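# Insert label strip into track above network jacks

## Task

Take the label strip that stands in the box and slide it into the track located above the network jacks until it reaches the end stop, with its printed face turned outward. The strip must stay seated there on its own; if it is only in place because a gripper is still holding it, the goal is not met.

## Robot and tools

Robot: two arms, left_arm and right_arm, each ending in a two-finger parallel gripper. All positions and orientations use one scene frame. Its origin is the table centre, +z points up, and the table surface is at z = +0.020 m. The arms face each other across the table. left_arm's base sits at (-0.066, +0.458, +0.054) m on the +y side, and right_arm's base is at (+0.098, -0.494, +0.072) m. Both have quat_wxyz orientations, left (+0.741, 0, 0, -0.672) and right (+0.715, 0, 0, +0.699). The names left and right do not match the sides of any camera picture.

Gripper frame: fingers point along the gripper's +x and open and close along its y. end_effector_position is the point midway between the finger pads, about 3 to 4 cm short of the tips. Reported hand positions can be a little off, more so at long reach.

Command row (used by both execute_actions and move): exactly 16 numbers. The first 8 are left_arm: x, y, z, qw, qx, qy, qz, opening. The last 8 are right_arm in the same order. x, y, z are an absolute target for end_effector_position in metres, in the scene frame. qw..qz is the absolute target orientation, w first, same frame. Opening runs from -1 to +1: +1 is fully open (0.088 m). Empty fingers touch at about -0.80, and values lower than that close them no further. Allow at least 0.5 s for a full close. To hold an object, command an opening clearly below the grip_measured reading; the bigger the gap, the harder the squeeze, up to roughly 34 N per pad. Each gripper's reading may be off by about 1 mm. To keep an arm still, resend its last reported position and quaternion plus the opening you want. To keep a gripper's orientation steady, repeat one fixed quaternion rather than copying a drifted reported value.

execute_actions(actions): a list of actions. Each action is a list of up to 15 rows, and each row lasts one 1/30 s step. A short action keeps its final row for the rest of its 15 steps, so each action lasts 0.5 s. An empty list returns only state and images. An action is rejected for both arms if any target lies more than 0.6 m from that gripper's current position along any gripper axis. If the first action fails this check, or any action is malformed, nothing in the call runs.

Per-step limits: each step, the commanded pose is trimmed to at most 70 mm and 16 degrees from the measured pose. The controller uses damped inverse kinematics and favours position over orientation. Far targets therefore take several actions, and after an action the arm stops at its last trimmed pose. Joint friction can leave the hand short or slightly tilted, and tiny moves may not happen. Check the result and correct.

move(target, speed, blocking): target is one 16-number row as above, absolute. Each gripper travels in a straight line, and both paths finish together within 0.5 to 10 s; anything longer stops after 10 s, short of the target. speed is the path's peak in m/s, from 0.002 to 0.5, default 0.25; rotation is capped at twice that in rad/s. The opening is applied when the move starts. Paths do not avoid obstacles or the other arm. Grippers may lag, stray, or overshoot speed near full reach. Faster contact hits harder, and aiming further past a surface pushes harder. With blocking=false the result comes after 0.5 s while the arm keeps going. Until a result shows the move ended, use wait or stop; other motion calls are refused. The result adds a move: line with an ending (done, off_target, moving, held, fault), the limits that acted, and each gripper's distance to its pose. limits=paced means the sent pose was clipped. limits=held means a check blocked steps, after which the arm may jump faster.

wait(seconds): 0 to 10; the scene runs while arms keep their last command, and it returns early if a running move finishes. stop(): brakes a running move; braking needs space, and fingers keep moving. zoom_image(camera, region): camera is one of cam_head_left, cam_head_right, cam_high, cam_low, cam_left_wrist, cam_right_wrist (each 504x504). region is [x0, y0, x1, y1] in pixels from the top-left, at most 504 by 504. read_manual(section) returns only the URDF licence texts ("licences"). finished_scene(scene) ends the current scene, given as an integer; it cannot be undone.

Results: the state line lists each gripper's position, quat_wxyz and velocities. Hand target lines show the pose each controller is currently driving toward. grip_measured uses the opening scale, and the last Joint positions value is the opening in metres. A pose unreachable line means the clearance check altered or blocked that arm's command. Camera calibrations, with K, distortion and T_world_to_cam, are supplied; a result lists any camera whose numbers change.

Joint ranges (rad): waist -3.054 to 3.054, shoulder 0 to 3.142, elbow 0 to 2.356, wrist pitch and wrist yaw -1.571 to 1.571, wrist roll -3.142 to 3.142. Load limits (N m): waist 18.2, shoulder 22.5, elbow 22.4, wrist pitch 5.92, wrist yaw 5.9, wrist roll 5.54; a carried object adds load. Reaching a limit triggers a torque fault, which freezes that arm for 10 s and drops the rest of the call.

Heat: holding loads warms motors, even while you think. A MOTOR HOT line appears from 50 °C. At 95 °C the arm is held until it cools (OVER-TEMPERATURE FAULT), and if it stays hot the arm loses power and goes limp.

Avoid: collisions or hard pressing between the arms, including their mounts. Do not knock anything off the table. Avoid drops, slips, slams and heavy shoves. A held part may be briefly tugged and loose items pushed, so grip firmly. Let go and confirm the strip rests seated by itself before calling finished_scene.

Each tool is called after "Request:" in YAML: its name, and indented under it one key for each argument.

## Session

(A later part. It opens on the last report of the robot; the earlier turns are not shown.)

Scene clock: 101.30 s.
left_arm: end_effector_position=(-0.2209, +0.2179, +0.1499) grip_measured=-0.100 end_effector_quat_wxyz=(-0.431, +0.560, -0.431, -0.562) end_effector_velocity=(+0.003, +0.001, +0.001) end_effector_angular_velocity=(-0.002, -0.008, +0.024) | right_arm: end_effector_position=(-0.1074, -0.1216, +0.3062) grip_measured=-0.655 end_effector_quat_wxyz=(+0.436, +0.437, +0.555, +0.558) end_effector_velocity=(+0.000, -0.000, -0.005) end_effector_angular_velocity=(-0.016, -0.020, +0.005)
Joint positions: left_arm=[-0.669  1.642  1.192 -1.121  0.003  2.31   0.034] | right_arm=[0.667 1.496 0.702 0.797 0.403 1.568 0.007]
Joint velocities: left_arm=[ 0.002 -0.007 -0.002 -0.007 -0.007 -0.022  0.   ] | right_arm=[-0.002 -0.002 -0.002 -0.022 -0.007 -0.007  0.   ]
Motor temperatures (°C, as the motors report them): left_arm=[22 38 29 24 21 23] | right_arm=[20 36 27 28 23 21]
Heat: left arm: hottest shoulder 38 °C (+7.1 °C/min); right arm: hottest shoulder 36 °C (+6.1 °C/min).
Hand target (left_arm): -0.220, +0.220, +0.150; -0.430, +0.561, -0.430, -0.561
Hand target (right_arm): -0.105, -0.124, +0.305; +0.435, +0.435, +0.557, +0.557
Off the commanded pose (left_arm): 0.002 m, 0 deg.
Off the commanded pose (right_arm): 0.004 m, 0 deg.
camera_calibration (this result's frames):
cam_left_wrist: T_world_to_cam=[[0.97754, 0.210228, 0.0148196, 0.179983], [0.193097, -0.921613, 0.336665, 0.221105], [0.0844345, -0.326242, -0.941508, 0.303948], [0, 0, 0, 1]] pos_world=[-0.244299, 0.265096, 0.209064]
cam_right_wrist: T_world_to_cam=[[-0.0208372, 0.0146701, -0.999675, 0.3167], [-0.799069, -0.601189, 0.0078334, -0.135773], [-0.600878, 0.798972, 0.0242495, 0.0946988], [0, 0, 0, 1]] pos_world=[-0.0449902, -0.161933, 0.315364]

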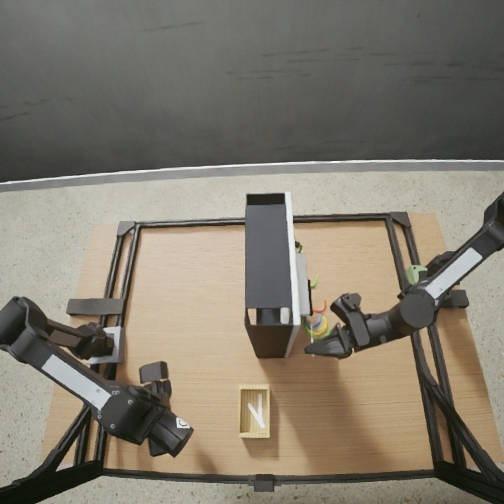

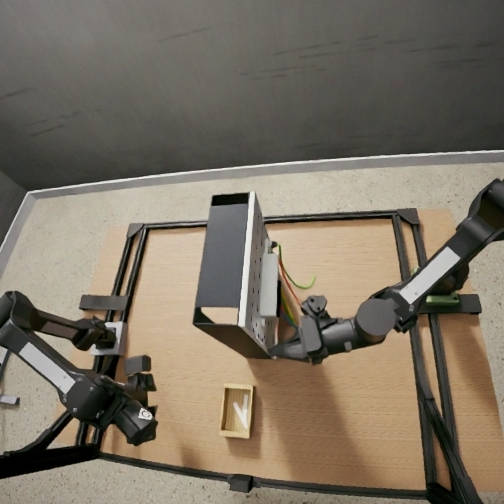

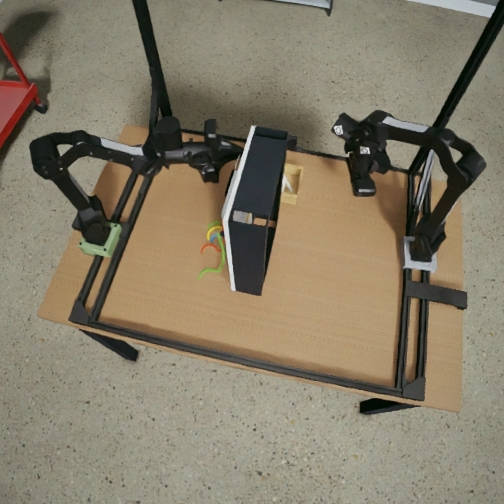

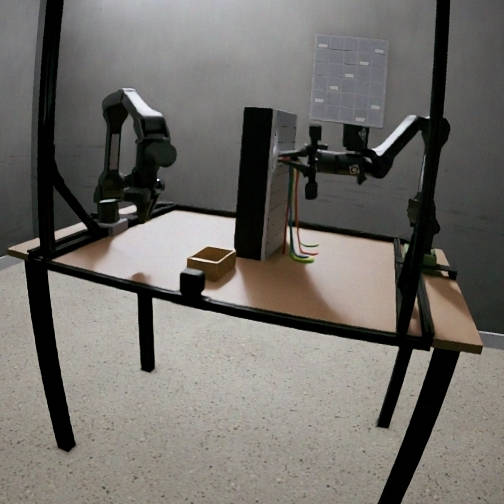

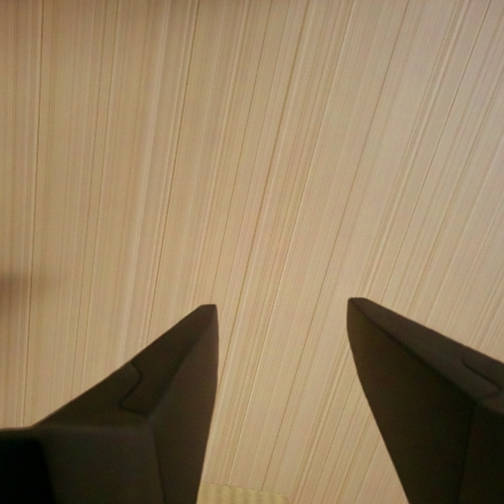

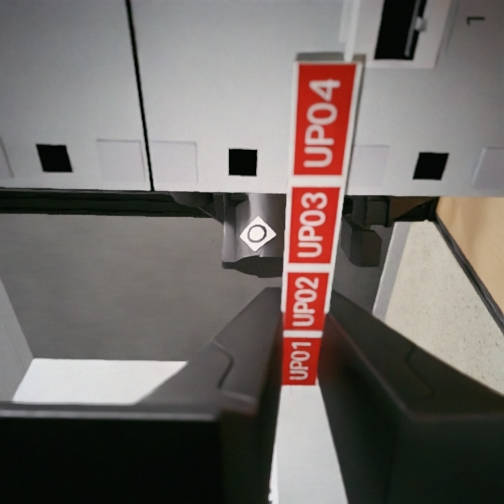

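About 1.5 mm too far +y.

Request:
execute_actions:
  actions:
    - [[-0.22,0.22,0.15,0.43,-0.561,0.43,0.561,-0.1,-0.12,-0.1255,0.305,0.435,0.435,0.557,0.557,-0.75]]
    - [[-0.22,0.22,0.15,0.43,-0.561,0.43,0.561,-0.1,-0.11,-0.1255,0.305,0.435,0.435,0.557,0.557,-0.75]]
    - [[-0.22,0.22,0.15,0.43,-0.561,0.43,0.561,-0.1,-0.101,-0.1255,0.305,0.435,0.435,0.557,0.557,-0.75]]

Request:
zoom_image:
  camera: "cam_head_left"
  region: [265,275,355,365]

Request:
zoom_image:
  camera: "cam_head_right"
  region: [235,275,325,365]

Scene clock: 109.87 s.
left_arm: end_effector_position=(-0.2209, +0.2181, +0.1499) grip_measured=-0.100 end_effector_quat_wxyz=(-0.431, +0.560, -0.431, -0.562) end_effector_velocity=(+0.001, +0.004, +0.001) end_effector_angular_velocity=(+0.018, -0.003, +0.005) | right_arm: end_effector_position=(-0.1033, -0.1231, +0.3061) grip_measured=-0.655 end_effector_quat_wxyz=(+0.436, +0.436, +0.555, +0.558) end_effector_velocity=(-0.002, -0.001, +0.002) end_effector_angular_velocity=(+0.004, -0.006, +0.020)
Joint positions: left_arm=[-0.669  1.642  1.191 -1.121  0.003  2.309  0.034] | right_arm=[0.658 1.482 0.689 0.796 0.395 1.568 0.007]
Joint velocities: left_arm=[-0.002 -0.002  0.002 -0.022  0.007 -0.007 -0.   ] | right_arm=[-0.002 -0.007  0.002 -0.007 -0.022 -0.007  0.   ]
Motor temperatures (°C, as the motors report them): left_arm=[22 37 29 24 21 23] | right_arm=[20 36 27 28 23 21]
Heat: left arm: hottest shoulder 37 °C (+3.0 °C/min); right arm: hottest shoulder 36 °C (+5.0 °C/min).
Hand target (left_arm): -0.220, +0.220, +0.150; -0.430, +0.561, -0.430, -0.561
Hand target (right_arm): -0.101, -0.125, +0.305; +0.435, +0.435, +0.557, +0.557
Off the commanded pose (left_arm): 0.002 m, 0 deg.
Off the commanded pose (right_arm): 0.004 m, 0 deg.
camera_calibration (this result's frames):
cam_left_wrist: T_world_to_cam=[[0.97754, 0.210228, 0.0148208, 0.179989], [0.193097, -0.921613, 0.336664, 0.221242], [0.0844354, -0.326241, -0.941508, 0.304004], [0, 0, 0, 1]] pos_world=[-0.244336, 0.265239, 0.209071]
cam_right_wrist: T_world_to_cam=[[-0.0209604, 0.0142875, -0.999678, 0.316685], [-0.799067, -0.601186, 0.00816196, -0.133534], [-0.600876, 0.798981, 0.0240178, 0.0983946], [0, 0, 0, 1]] pos_world=[-0.0409421, -0.163419, 0.31531]

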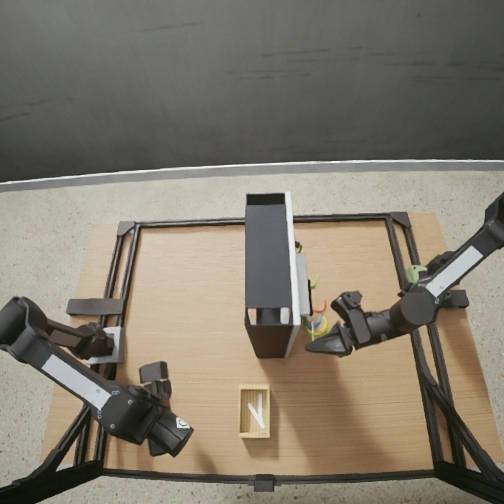

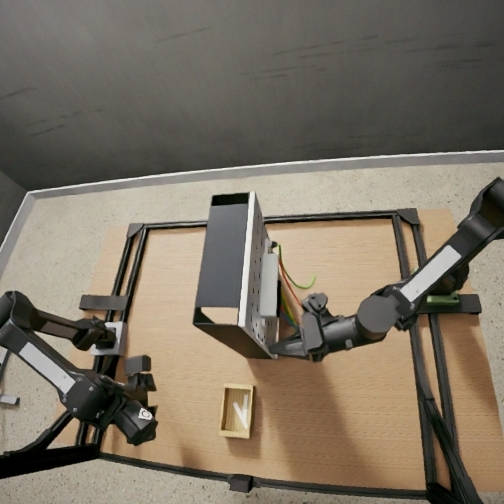

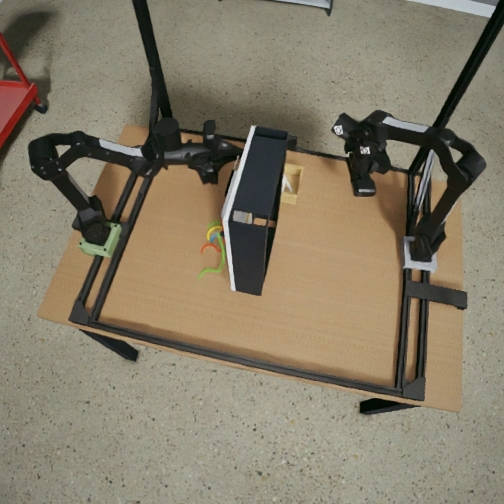

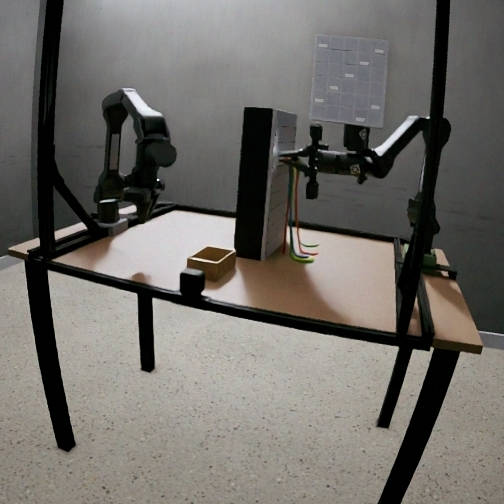

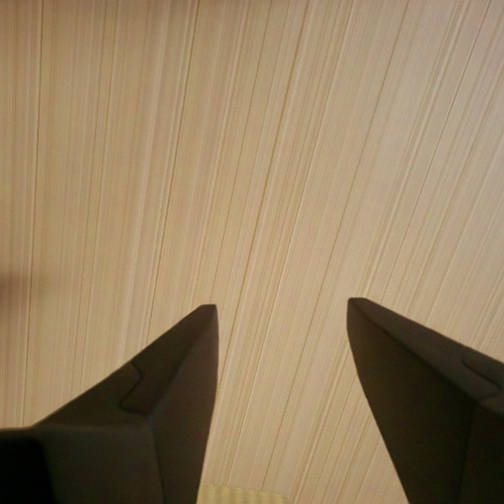

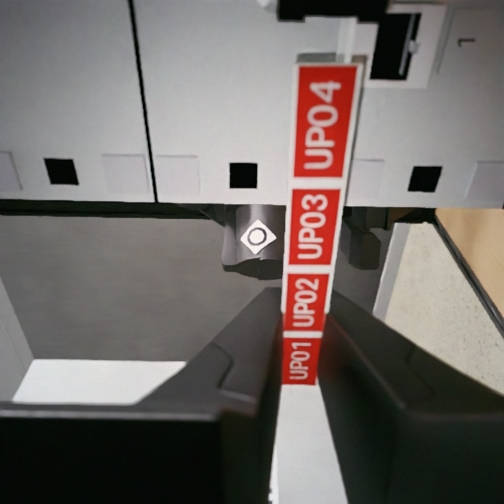

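Region (265, 275, 355, 365) of cam_head_left's 504x504 image, scaled by 5.600, with more detail than that image has.

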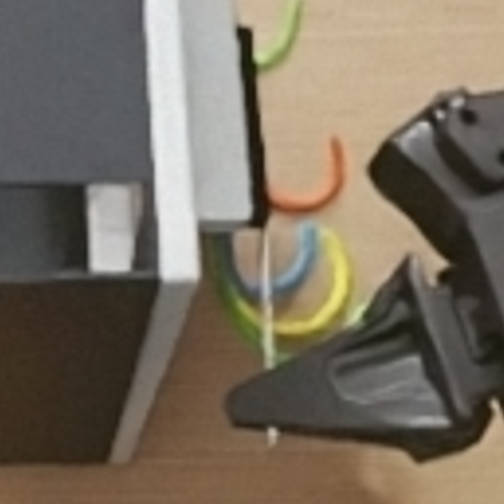

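Region (235, 275, 325, 365) of cam_head_right's 504x504 image, scaled by 5.600, with more detail than that image has.

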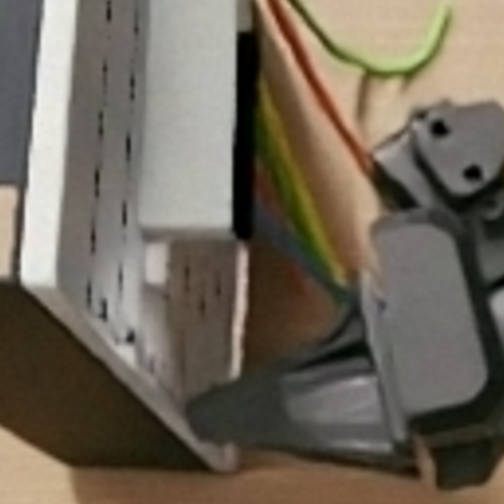

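Request:
execute_actions:
  actions:
    - [[-0.22,0.22,0.15,0.43,-0.561,0.43,0.561,-0.1,-0.112,-0.1255,0.305,0.428,0.428,0.563,0.563,-0.75]]
    - [[-0.22,0.22,0.15,0.43,-0.561,0.43,0.561,-0.1,-0.104,-0.1255,0.305,0.428,0.428,0.563,0.563,-0.75]]
    - [[-0.22,0.22,0.15,0.43,-0.561,0.43,0.561,-0.1,-0.098,-0.1255,0.305,0.428,0.428,0.563,0.563,-0.75]]
    - [[-0.22,0.22,0.15,0.43,-0.561,0.43,0.561,-0.1,-0.093,-0.1255,0.305,0.428,0.428,0.563,0.563,-0.75]]

Request:
zoom_image:
  camera: "cam_head_left"
  region: [265,275,355,365]

Request:
zoom_image:
  camera: "cam_head_right"
  region: [235,275,325,365]

Scene clock: 118.40 s.
left_arm: end_effector_position=(-0.2208, +0.2182, +0.1498) grip_measured=-0.100 end_effector_quat_wxyz=(-0.431, +0.560, -0.430, -0.562) end_effector_velocity=(+0.002, +0.002, +0.000) end_effector_angular_velocity=(+0.002, -0.010, +0.005) | right_arm: end_effector_position=(-0.0951, -0.1230, +0.3066) grip_measured=-0.656 end_effector_quat_wxyz=(+0.428, +0.430, +0.561, +0.563) end_effector_velocity=(+0.002, +0.001, +0.004) end_effector_angular_velocity=(+0.012, -0.000, -0.010)
Joint positions: left_arm=[-0.669  1.641  1.191 -1.121  0.003  2.309  0.034] | right_arm=[0.62  1.457 0.668 0.792 0.33  1.568 0.007]
Joint velocities: left_arm=[-0.002 -0.002 -0.002 -0.007 -0.007 -0.007 -0.   ] | right_arm=[-0.002 -0.002  0.002  0.007  0.007 -0.007 -0.   ]
Motor temperatures (°C, as the motors report them): left_arm=[22 37 29 24 21 23] | right_arm=[20 36 27 28 23 21]
Heat: left arm: hottest shoulder 37 °C (+0.0 °C/min); right arm: hottest shoulder 36 °C (+4.0 °C/min).
Hand target (left_arm): -0.220, +0.220, +0.150; -0.430, +0.561, -0.430, -0.561
Hand target (right_arm): -0.093, -0.125, +0.305; +0.428, +0.428, +0.563, +0.563
Off the commanded pose (left_arm): 0.002 m, 0 deg.
Off the commanded pose (right_arm): 0.004 m, 0 deg.
camera_calibration (this result's frames):
cam_left_wrist: T_world_to_cam=[[0.977457, 0.210597, 0.0150912, 0.179707], [0.193378, -0.921648, 0.336408, 0.221516], [0.0847552, -0.325906, -0.941595, 0.30398], [0, 0, 0, 1]] pos_world=[-0.244256, 0.265383, 0.208994]
cam_right_wrist: T_world_to_cam=[[-0.0218342, 0.0147779, -0.999652, 0.317302], [-0.782964, -0.622017, 0.00790602, -0.127906], [-0.621684, 0.782864, 0.0251518, 0.0989116], [0, 0, 0, 1]] pos_world=[-0.0317256, -0.161683, 0.315715]

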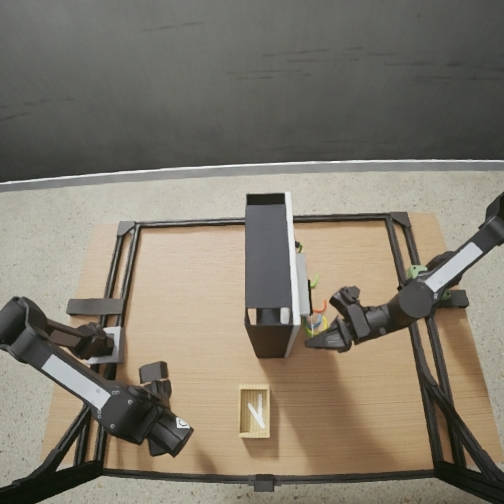

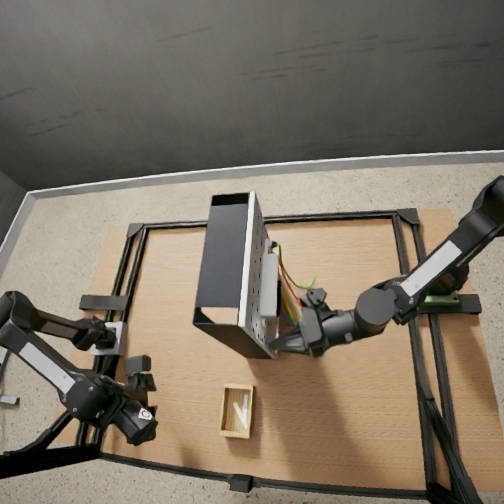

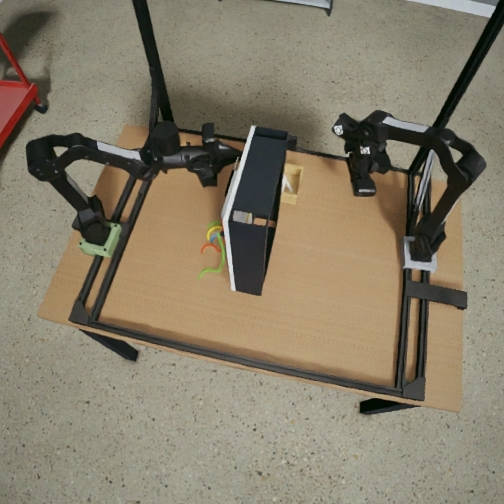

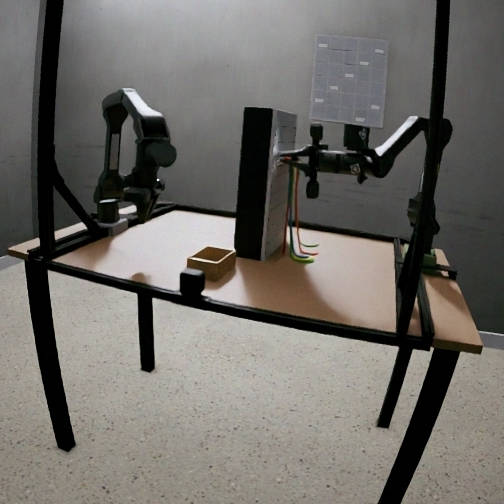

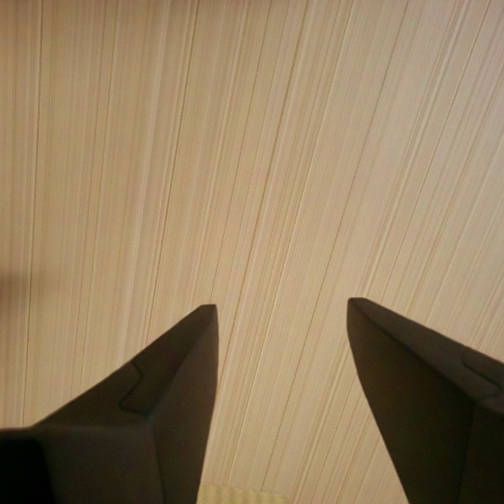

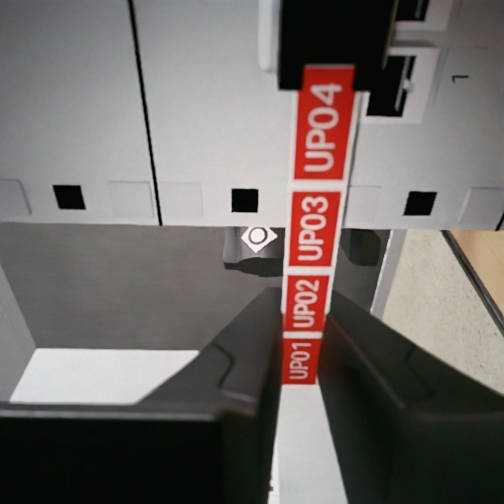

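Region (265, 275, 355, 365) of cam_head_left's 504x504 image, scaled by 5.600, with more detail than that image has.

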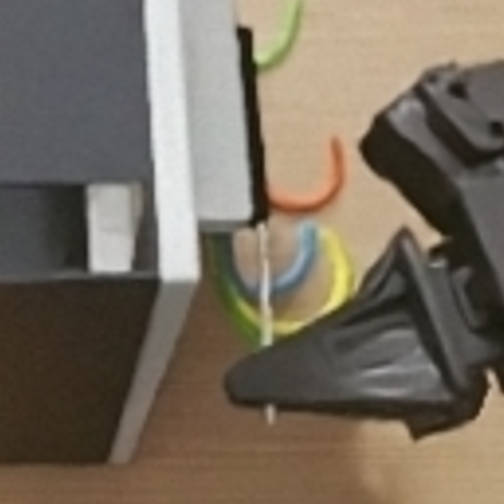

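Region (235, 275, 325, 365) of cam_head_right's 504x504 image, scaled by 5.600, with more detail than that image has.

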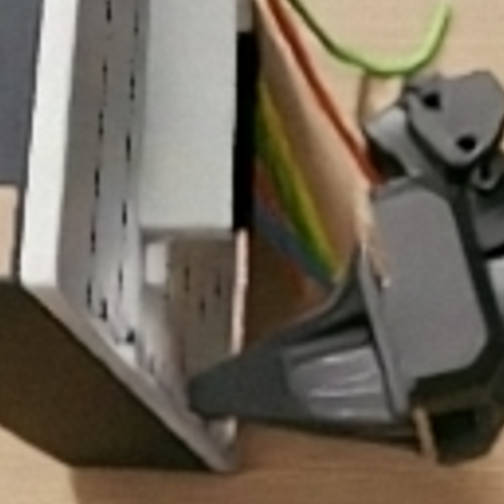

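Entered behind the lips.

Request:
move:
  target: [-0.22,0.22,0.15,0.43,-0.561,0.43,0.561,-0.1,-0.066,-0.1255,0.3045,0.428,0.428,0.563,0.563,-0.75]
  speed: 0.015

Request:
zoom_image:
  camera: "cam_head_left"
  region: [265,275,355,365]

Scene clock: 125.23 s.
left_arm: end_effector_position=(-0.2208, +0.2183, +0.1498) grip_measured=-0.100 end_effector_quat_wxyz=(-0.431, +0.560, -0.430, -0.562) end_effector_velocity=(+0.004, +0.004, -0.001) end_effector_angular_velocity=(+0.019, -0.021, +0.024) | right_arm: end_effector_position=(-0.0681, -0.1227, +0.3067) grip_measured=-0.656 end_effector_quat_wxyz=(+0.428, +0.430, +0.561, +0.564) end_effector_velocity=(+0.003, -0.001, +0.002) end_effector_angular_velocity=(+0.008, -0.020, -0.000)
Joint positions: left_arm=[-0.67   1.641  1.19  -1.121  0.003  2.309  0.034] | right_arm=[0.533 1.398 0.619 0.784 0.244 1.568 0.007]
Joint velocities: left_arm=[ 0.002  0.002 -0.002 -0.022 -0.007 -0.022 -0.   ] | right_arm=[-0.007 -0.012 -0.002 -0.007 -0.007 -0.022 -0.002]
Motor temperatures (°C, as the motors report them): left_arm=[22 36 29 24 21 23] | right_arm=[20 36 27 28 23 21]
Heat: left arm: hottest shoulder 36 °C (-3.0 °C/min); right arm: hottest shoulder 36 °C (+2.0 °C/min).
Hand target (left_arm): -0.220, +0.220, +0.150; -0.430, +0.561, -0.430, -0.561
Hand target (right_arm): -0.066, -0.125, +0.305; +0.428, +0.428, +0.563, +0.563
Off the commanded pose (left_arm): 0.002 m, 0 deg.
Off the commanded pose (right_arm): 0.004 m, 0 deg.
move: done
camera_calibration (this result's frames):
cam_left_wrist: T_world_to_cam=[[0.977532, 0.210226, 0.0153613, 0.179729], [0.192918, -0.921652, 0.33666, 0.221476], [0.0849326, -0.326133, -0.941501, 0.304096], [0, 0, 0, 1]] pos_world=[-0.244246, 0.265516, 0.208984]
cam_right_wrist: T_world_to_cam=[[-0.0224739, 0.015858, -0.999622, 0.318086], [-0.783196, -0.621727, 0.00774504, -0.106452], [-0.621369, 0.783073, 0.0263925, 0.115181], [0, 0, 0, 1]] pos_world=[-0.0046544, -0.161423, 0.31575]

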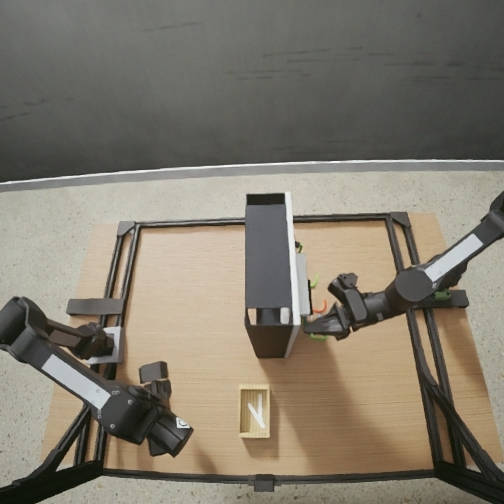

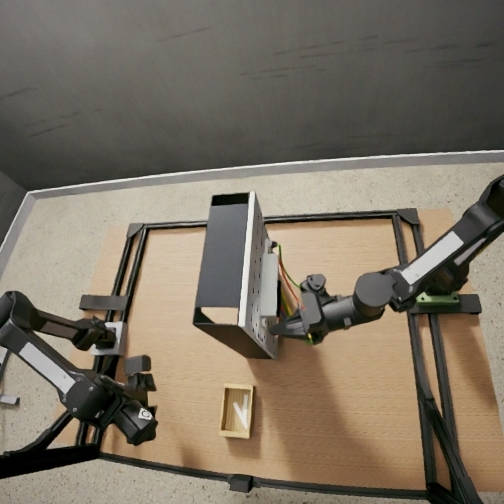

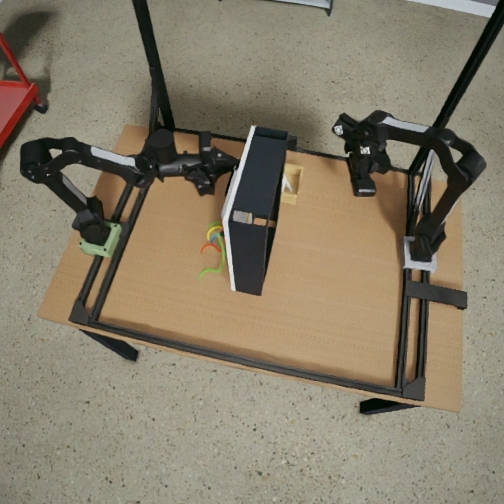

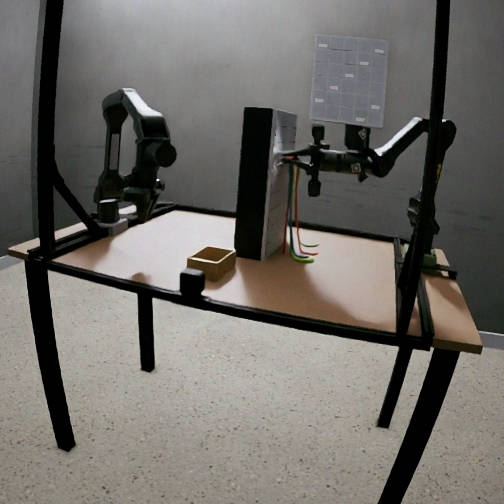

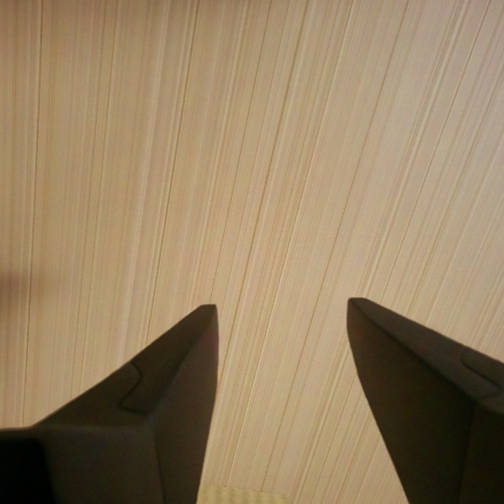

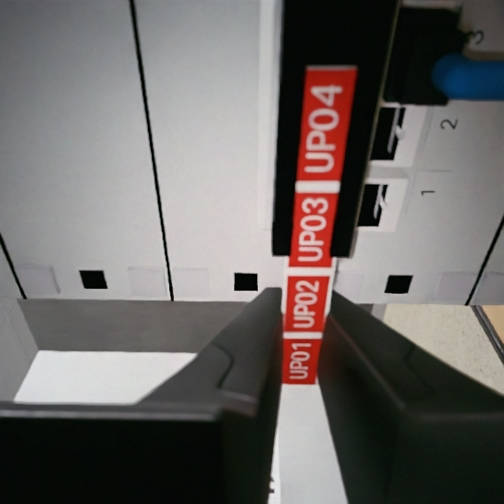

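Region (265, 275, 355, 365) of cam_head_left's 504x504 image, scaled by 5.600, with more detail than that image has.

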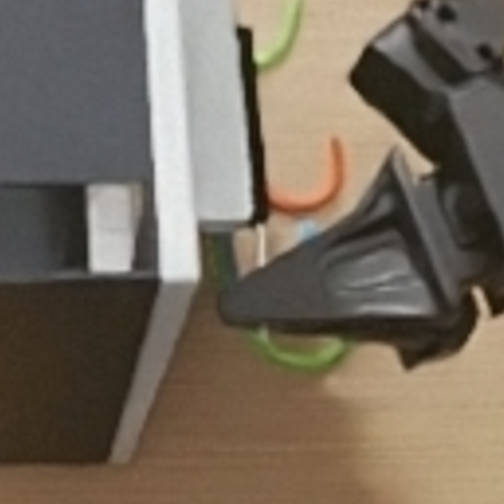

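Request:
execute_actions:
  actions:
    - [[-0.22,0.22,0.15,0.43,-0.561,0.43,0.561,-0.1,-0.066,-0.1255,0.3045,0.428,0.428,0.563,0.563,-0.35]]

Request:
move:
  target: [-0.22,0.22,0.15,0.43,-0.561,0.43,0.561,-0.1,-0.125,-0.128,0.305,0.428,0.428,0.563,0.563,-0.35]
  speed: 0.06

Request:
move:
  target: [-0.22,0.22,0.15,0.43,-0.561,0.43,0.561,-0.1,-0.125,-0.128,0.305,0.557,0.557,0.435,0.435,-0.85]
  speed: 0.15

Request:
zoom_image:
  camera: "cam_head_left"
  region: [265,275,355,365]

Scene clock: 133.80 s.
left_arm: end_effector_position=(-0.2208, +0.2184, +0.1499) grip_measured=-0.100 end_effector_quat_wxyz=(-0.431, +0.560, -0.430, -0.562) end_effector_velocity=(+0.007, +0.002, -0.001) end_effector_angular_velocity=(+0.003, -0.045, +0.005) | right_arm: end_effector_position=(-0.0678, -0.1229, +0.3065) grip_measured=-0.353 end_effector_quat_wxyz=(+0.428, +0.430, +0.561, +0.564) end_effector_velocity=(+0.000, -0.000, -0.002) end_effector_angular_velocity=(-0.004, -0.011, +0.005)
Joint positions: left_arm=[-0.67   1.641  1.19  -1.121  0.003  2.309  0.034] | right_arm=[0.533 1.397 0.618 0.783 0.243 1.568 0.022]
Joint velocities: left_arm=[-0.002  0.002 -0.002 -0.022 -0.037 -0.007 -0.   ] | right_arm=[-0.002 -0.002 -0.002 -0.007 -0.007 -0.007  0.001]
Motor temperatures (°C, as the motors report them): left_arm=[22 36 29 24 21 23] | right_arm=[20 35 27 29 23 21]
Heat: left arm: hottest shoulder 36 °C (-6.0 °C/min); right arm: hottest shoulder 35 °C (-1.0 °C/min).
Hand target (left_arm): -0.220, +0.220, +0.150; -0.430, +0.561, -0.430, -0.561
Hand target (right_arm): -0.066, -0.125, +0.304; +0.428, +0.428, +0.563, +0.563
Off the commanded pose (left_arm): 0.002 m, 0 deg.
Off the commanded pose (right_arm): 0.004 m, 0 deg.
camera_calibration (this result's frames):
cam_left_wrist: T_world_to_cam=[[0.977532, 0.210226, 0.0153613, 0.179658], [0.192918, -0.921652, 0.33666, 0.221541], [0.0849326, -0.326133, -0.941501, 0.304126], [0, 0, 0, 1]] pos_world=[-0.244191, 0.265601, 0.208991]
cam_right_wrist: T_world_to_cam=[[-0.0221025, 0.0151866, -0.99964, 0.317828], [-0.782961, -0.622021, 0.00786181, -0.106412], [-0.621677, 0.782854, 0.0256388, 0.115671], [0, 0, 0, 1]] pos_world=[-0.0043811, -0.161571, 0.315585]

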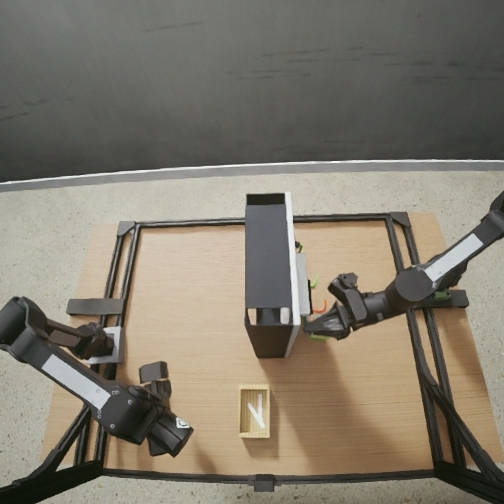

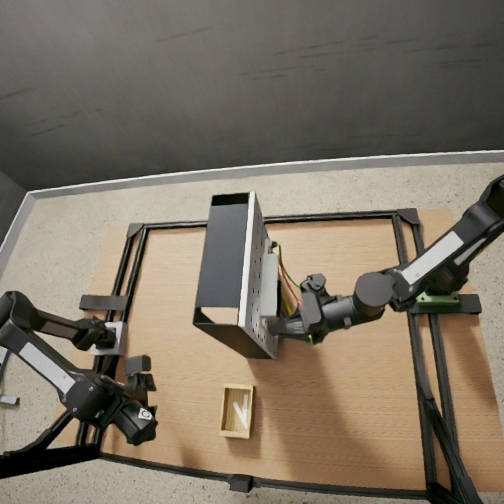

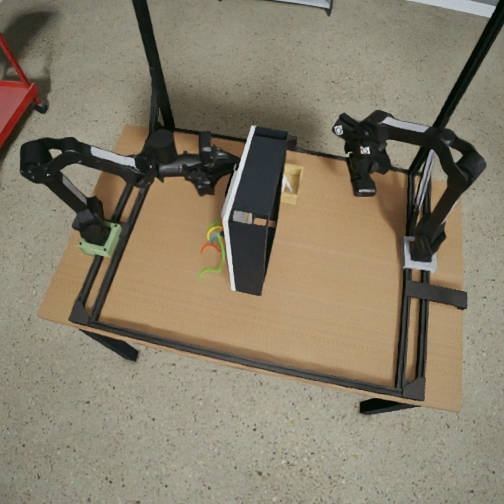

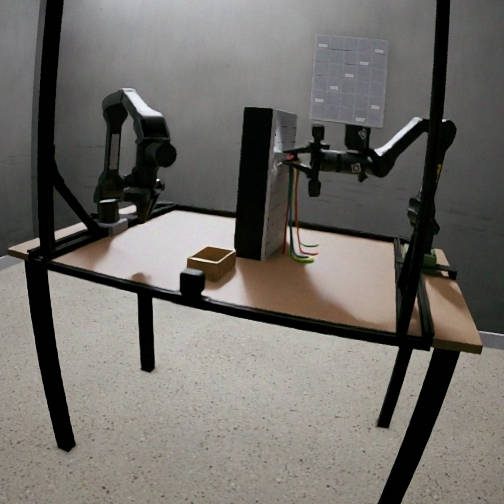

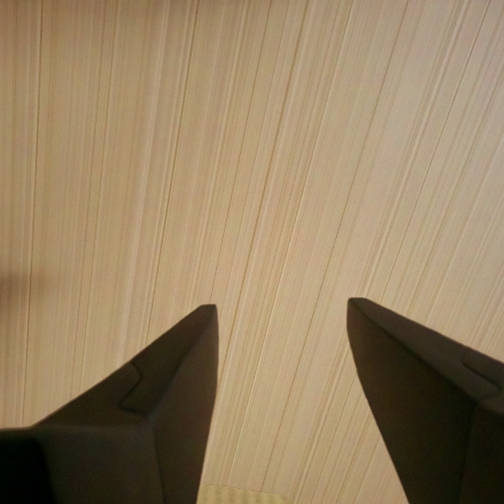

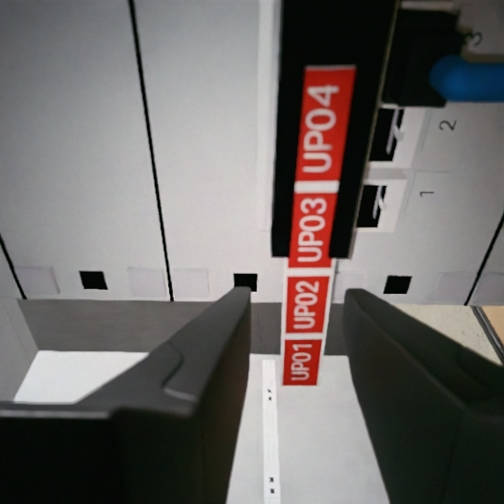

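Scene clock: 135.10 s.
left_arm: end_effector_position=(-0.2207, +0.2185, +0.1498) grip_measured=-0.100 end_effector_quat_wxyz=(-0.431, +0.560, -0.430, -0.562) end_effector_velocity=(+0.001, +0.001, +0.001) end_effector_angular_velocity=(-0.002, -0.008, +0.005) | right_arm: end_effector_position=(-0.1223, -0.1303, +0.3035) grip_measured=-0.350 end_effector_quat_wxyz=(+0.429, +0.425, +0.564, +0.564) end_effector_velocity=(-0.001, +0.001, +0.001) end_effector_angular_velocity=(+0.000, -0.009, +0.005)
Joint positions: left_arm=[-0.67   1.641  1.19  -1.121  0.003  2.309  0.034] | right_arm=[0.711 1.501 0.701 0.796 0.414 1.569 0.022]
Joint velocities: left_arm=[-0.002 -0.002  0.002 -0.007 -0.007 -0.007  0.   ] | right_arm=[-0.002  0.002  0.007 -0.007 -0.007 -0.007 -0.   ]
Motor temperatures (°C, as the motors report them): left_arm=[22 36 29 24 21 23] | right_arm=[20 35 27 29 23 21]
Heat: left arm: hottest shoulder 36 °C (-5.1 °C/min); right arm: hottest shoulder 35 °C (-1.0 °C/min).
Hand target (left_arm): -0.220, +0.220, +0.150; -0.430, +0.561, -0.430, -0.561
Hand target (right_arm): -0.125, -0.128, +0.305; +0.428, +0.428, +0.563, +0.562
Off the commanded pose (left_arm): 0.002 m, 0 deg.
Off the commanded pose (right_arm): 0.004 m, 0 deg.
move: done
camera_calibration (this result's frames):
cam_left_wrist: T_world_to_cam=[[0.977449, 0.210594, 0.0156319, 0.179447], [0.1932, -0.921686, 0.336404, 0.22175], [0.0852525, -0.325798, -0.941588, 0.304072], [0, 0, 0, 1]] pos_world=[-0.244165, 0.26566, 0.208907]
cam_right_wrist: T_world_to_cam=[[-0.0179616, 0.00764528, -0.999809, 0.313286], [-0.778709, -0.627318, 0.00919259, -0.154222], [-0.627128, 0.778726, 0.0172211, 0.0889923], [0, 0, 0, 1]] pos_world=[-0.0586573, -0.168442, 0.313111]

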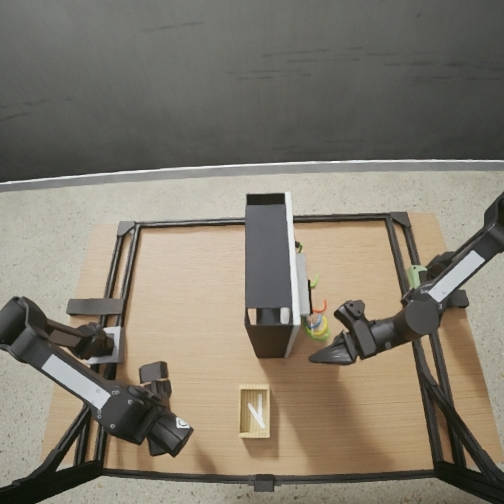

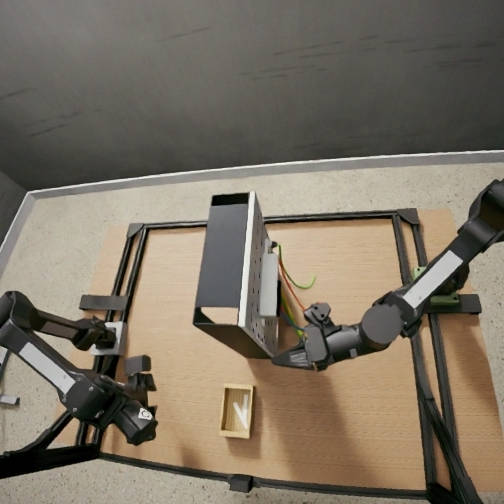

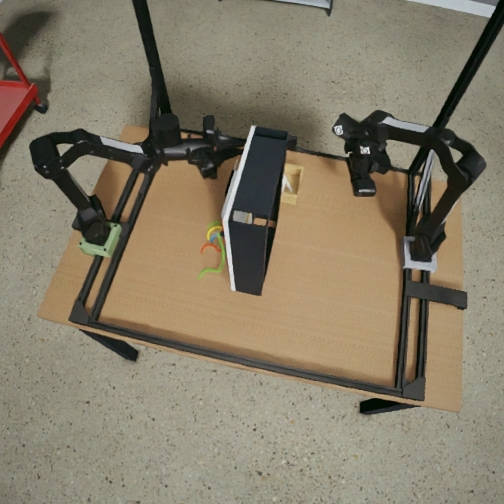

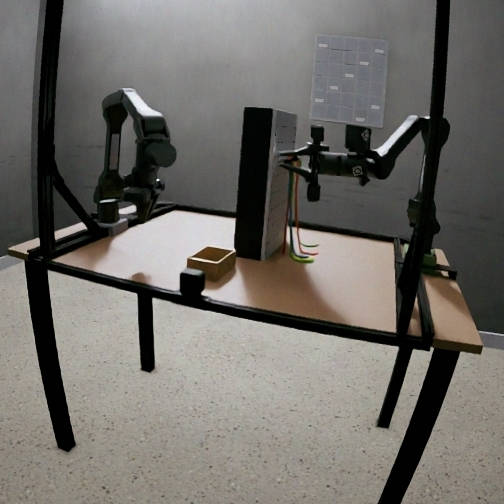

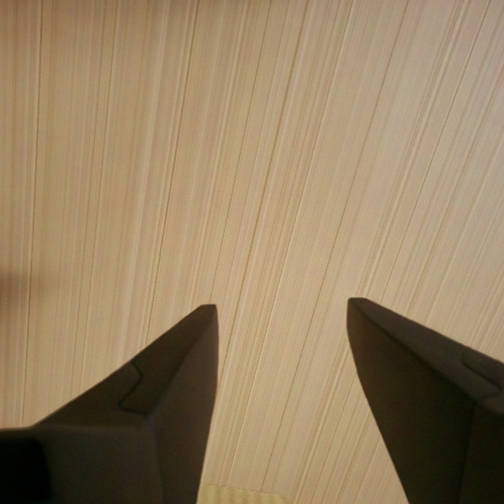

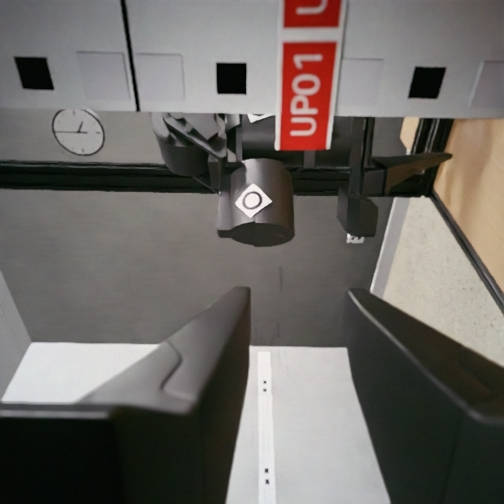

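Scene clock: 137.23 s.
left_arm: end_effector_position=(-0.2207, +0.2185, +0.1499) grip_measured=-0.100 end_effector_quat_wxyz=(-0.431, +0.560, -0.430, -0.562) end_effector_velocity=(+0.003, +0.002, -0.001) end_effector_angular_velocity=(+0.006, -0.013, +0.024) | right_arm: end_effector_position=(-0.1220, -0.1290, +0.3053) grip_measured=-0.805 end_effector_quat_wxyz=(+0.554, +0.558, +0.437, +0.436) end_effector_velocity=(-0.001, +0.001, -0.001) end_effector_angular_velocity=(-0.006, -0.013, +0.005)
Joint positions: left_arm=[-0.67   1.64   1.19  -1.121  0.003  2.309  0.034] | right_arm=[0.887 1.701 0.908 0.801 1.104 1.569 0.   ]
Joint velocities: left_arm=[ 0.002 -0.002 -0.007 -0.007 -0.007 -0.022 -0.   ] | right_arm=[-0.002  0.002  0.002 -0.007 -0.007 -0.007  0.   ]
Motor temperatures (°C, as the motors report them): left_arm=[22 36 29 24 21 23] | right_arm=[20 35 27 29 23 21]
Heat: left arm: hottest shoulder 36 °C (-5.1 °C/min); right arm: hottest shoulder 35 °C (-1.0 °C/min).
Hand target (left_arm): -0.220, +0.220, +0.150; -0.430, +0.561, -0.430, -0.561
Hand target (right_arm): -0.125, -0.128, +0.305; +0.556, +0.558, +0.435, +0.436
Off the commanded pose (left_arm): 0.002 m, 0 deg.
Off the commanded pose (right_arm): 0.003 m, 0 deg.
move: done
camera_calibration (this result's frames):
cam_left_wrist: T_world_to_cam=[[0.977452, 0.210599, 0.0153625, 0.179488], [0.19327, -0.921578, 0.33666, 0.221668], [0.085058, -0.3261, -0.941501, 0.304176], [0, 0, 0, 1]] pos_world=[-0.244155, 0.265676, 0.208998]
cam_right_wrist: T_world_to_cam=[[-0.0184746, 0.024949, -0.999518, 0.317204], [-0.986542, -0.162892, 0.0141687, -0.120189], [-0.16246, 0.986328, 0.0276226, 0.168404], [0, 0, 0, 1]] pos_world=[-0.085352, -0.193593, 0.314103]

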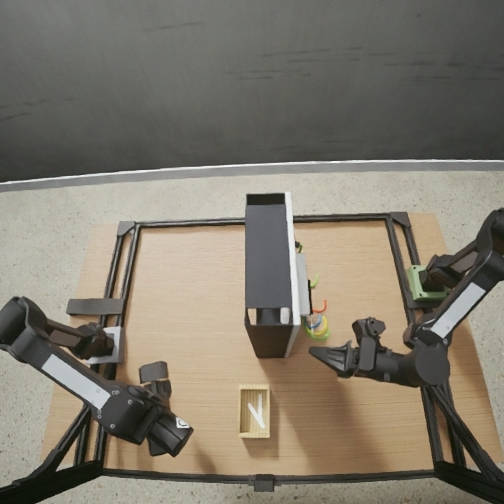

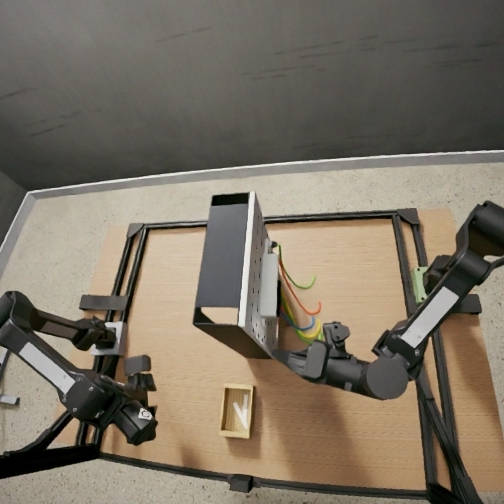

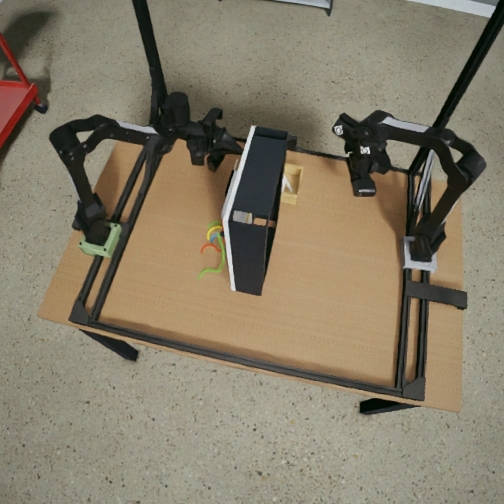

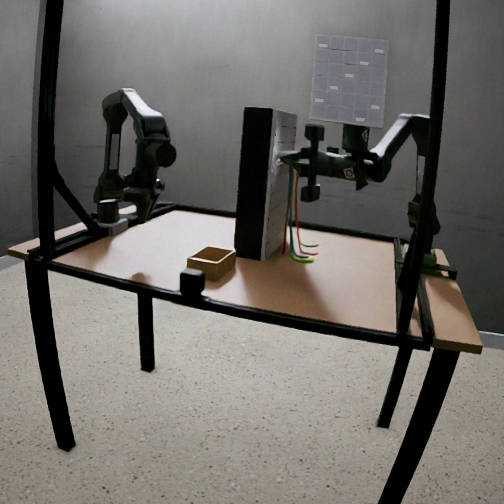

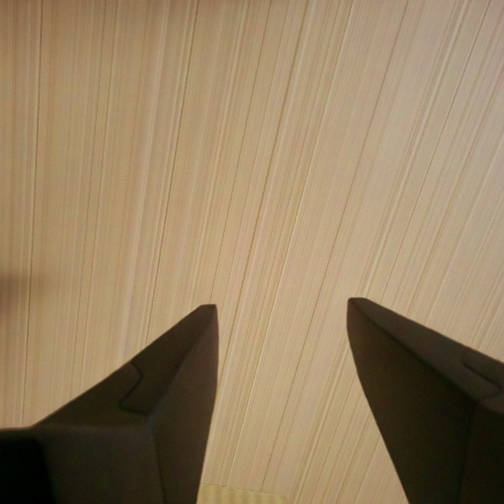

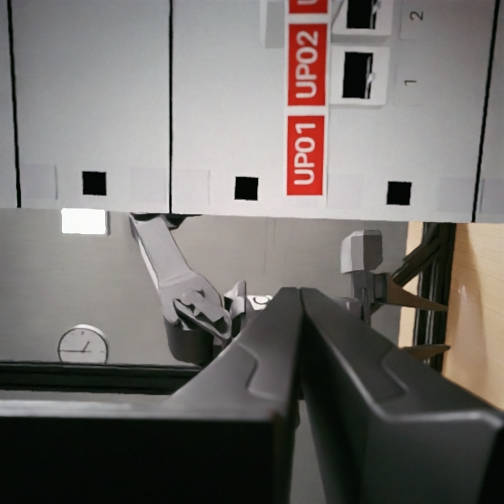

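Region (265, 275, 355, 365) of cam_head_left's 504x504 image, scaled by 5.600, with more detail than that image has.

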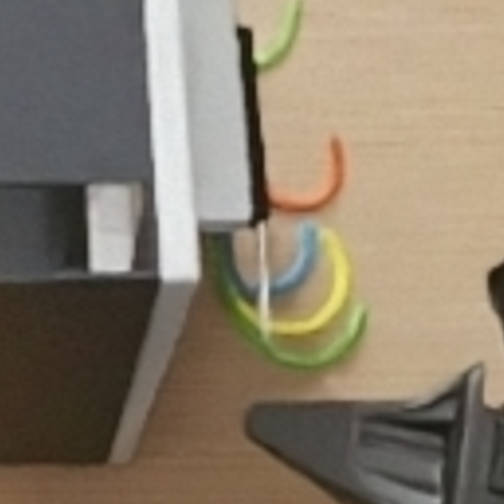

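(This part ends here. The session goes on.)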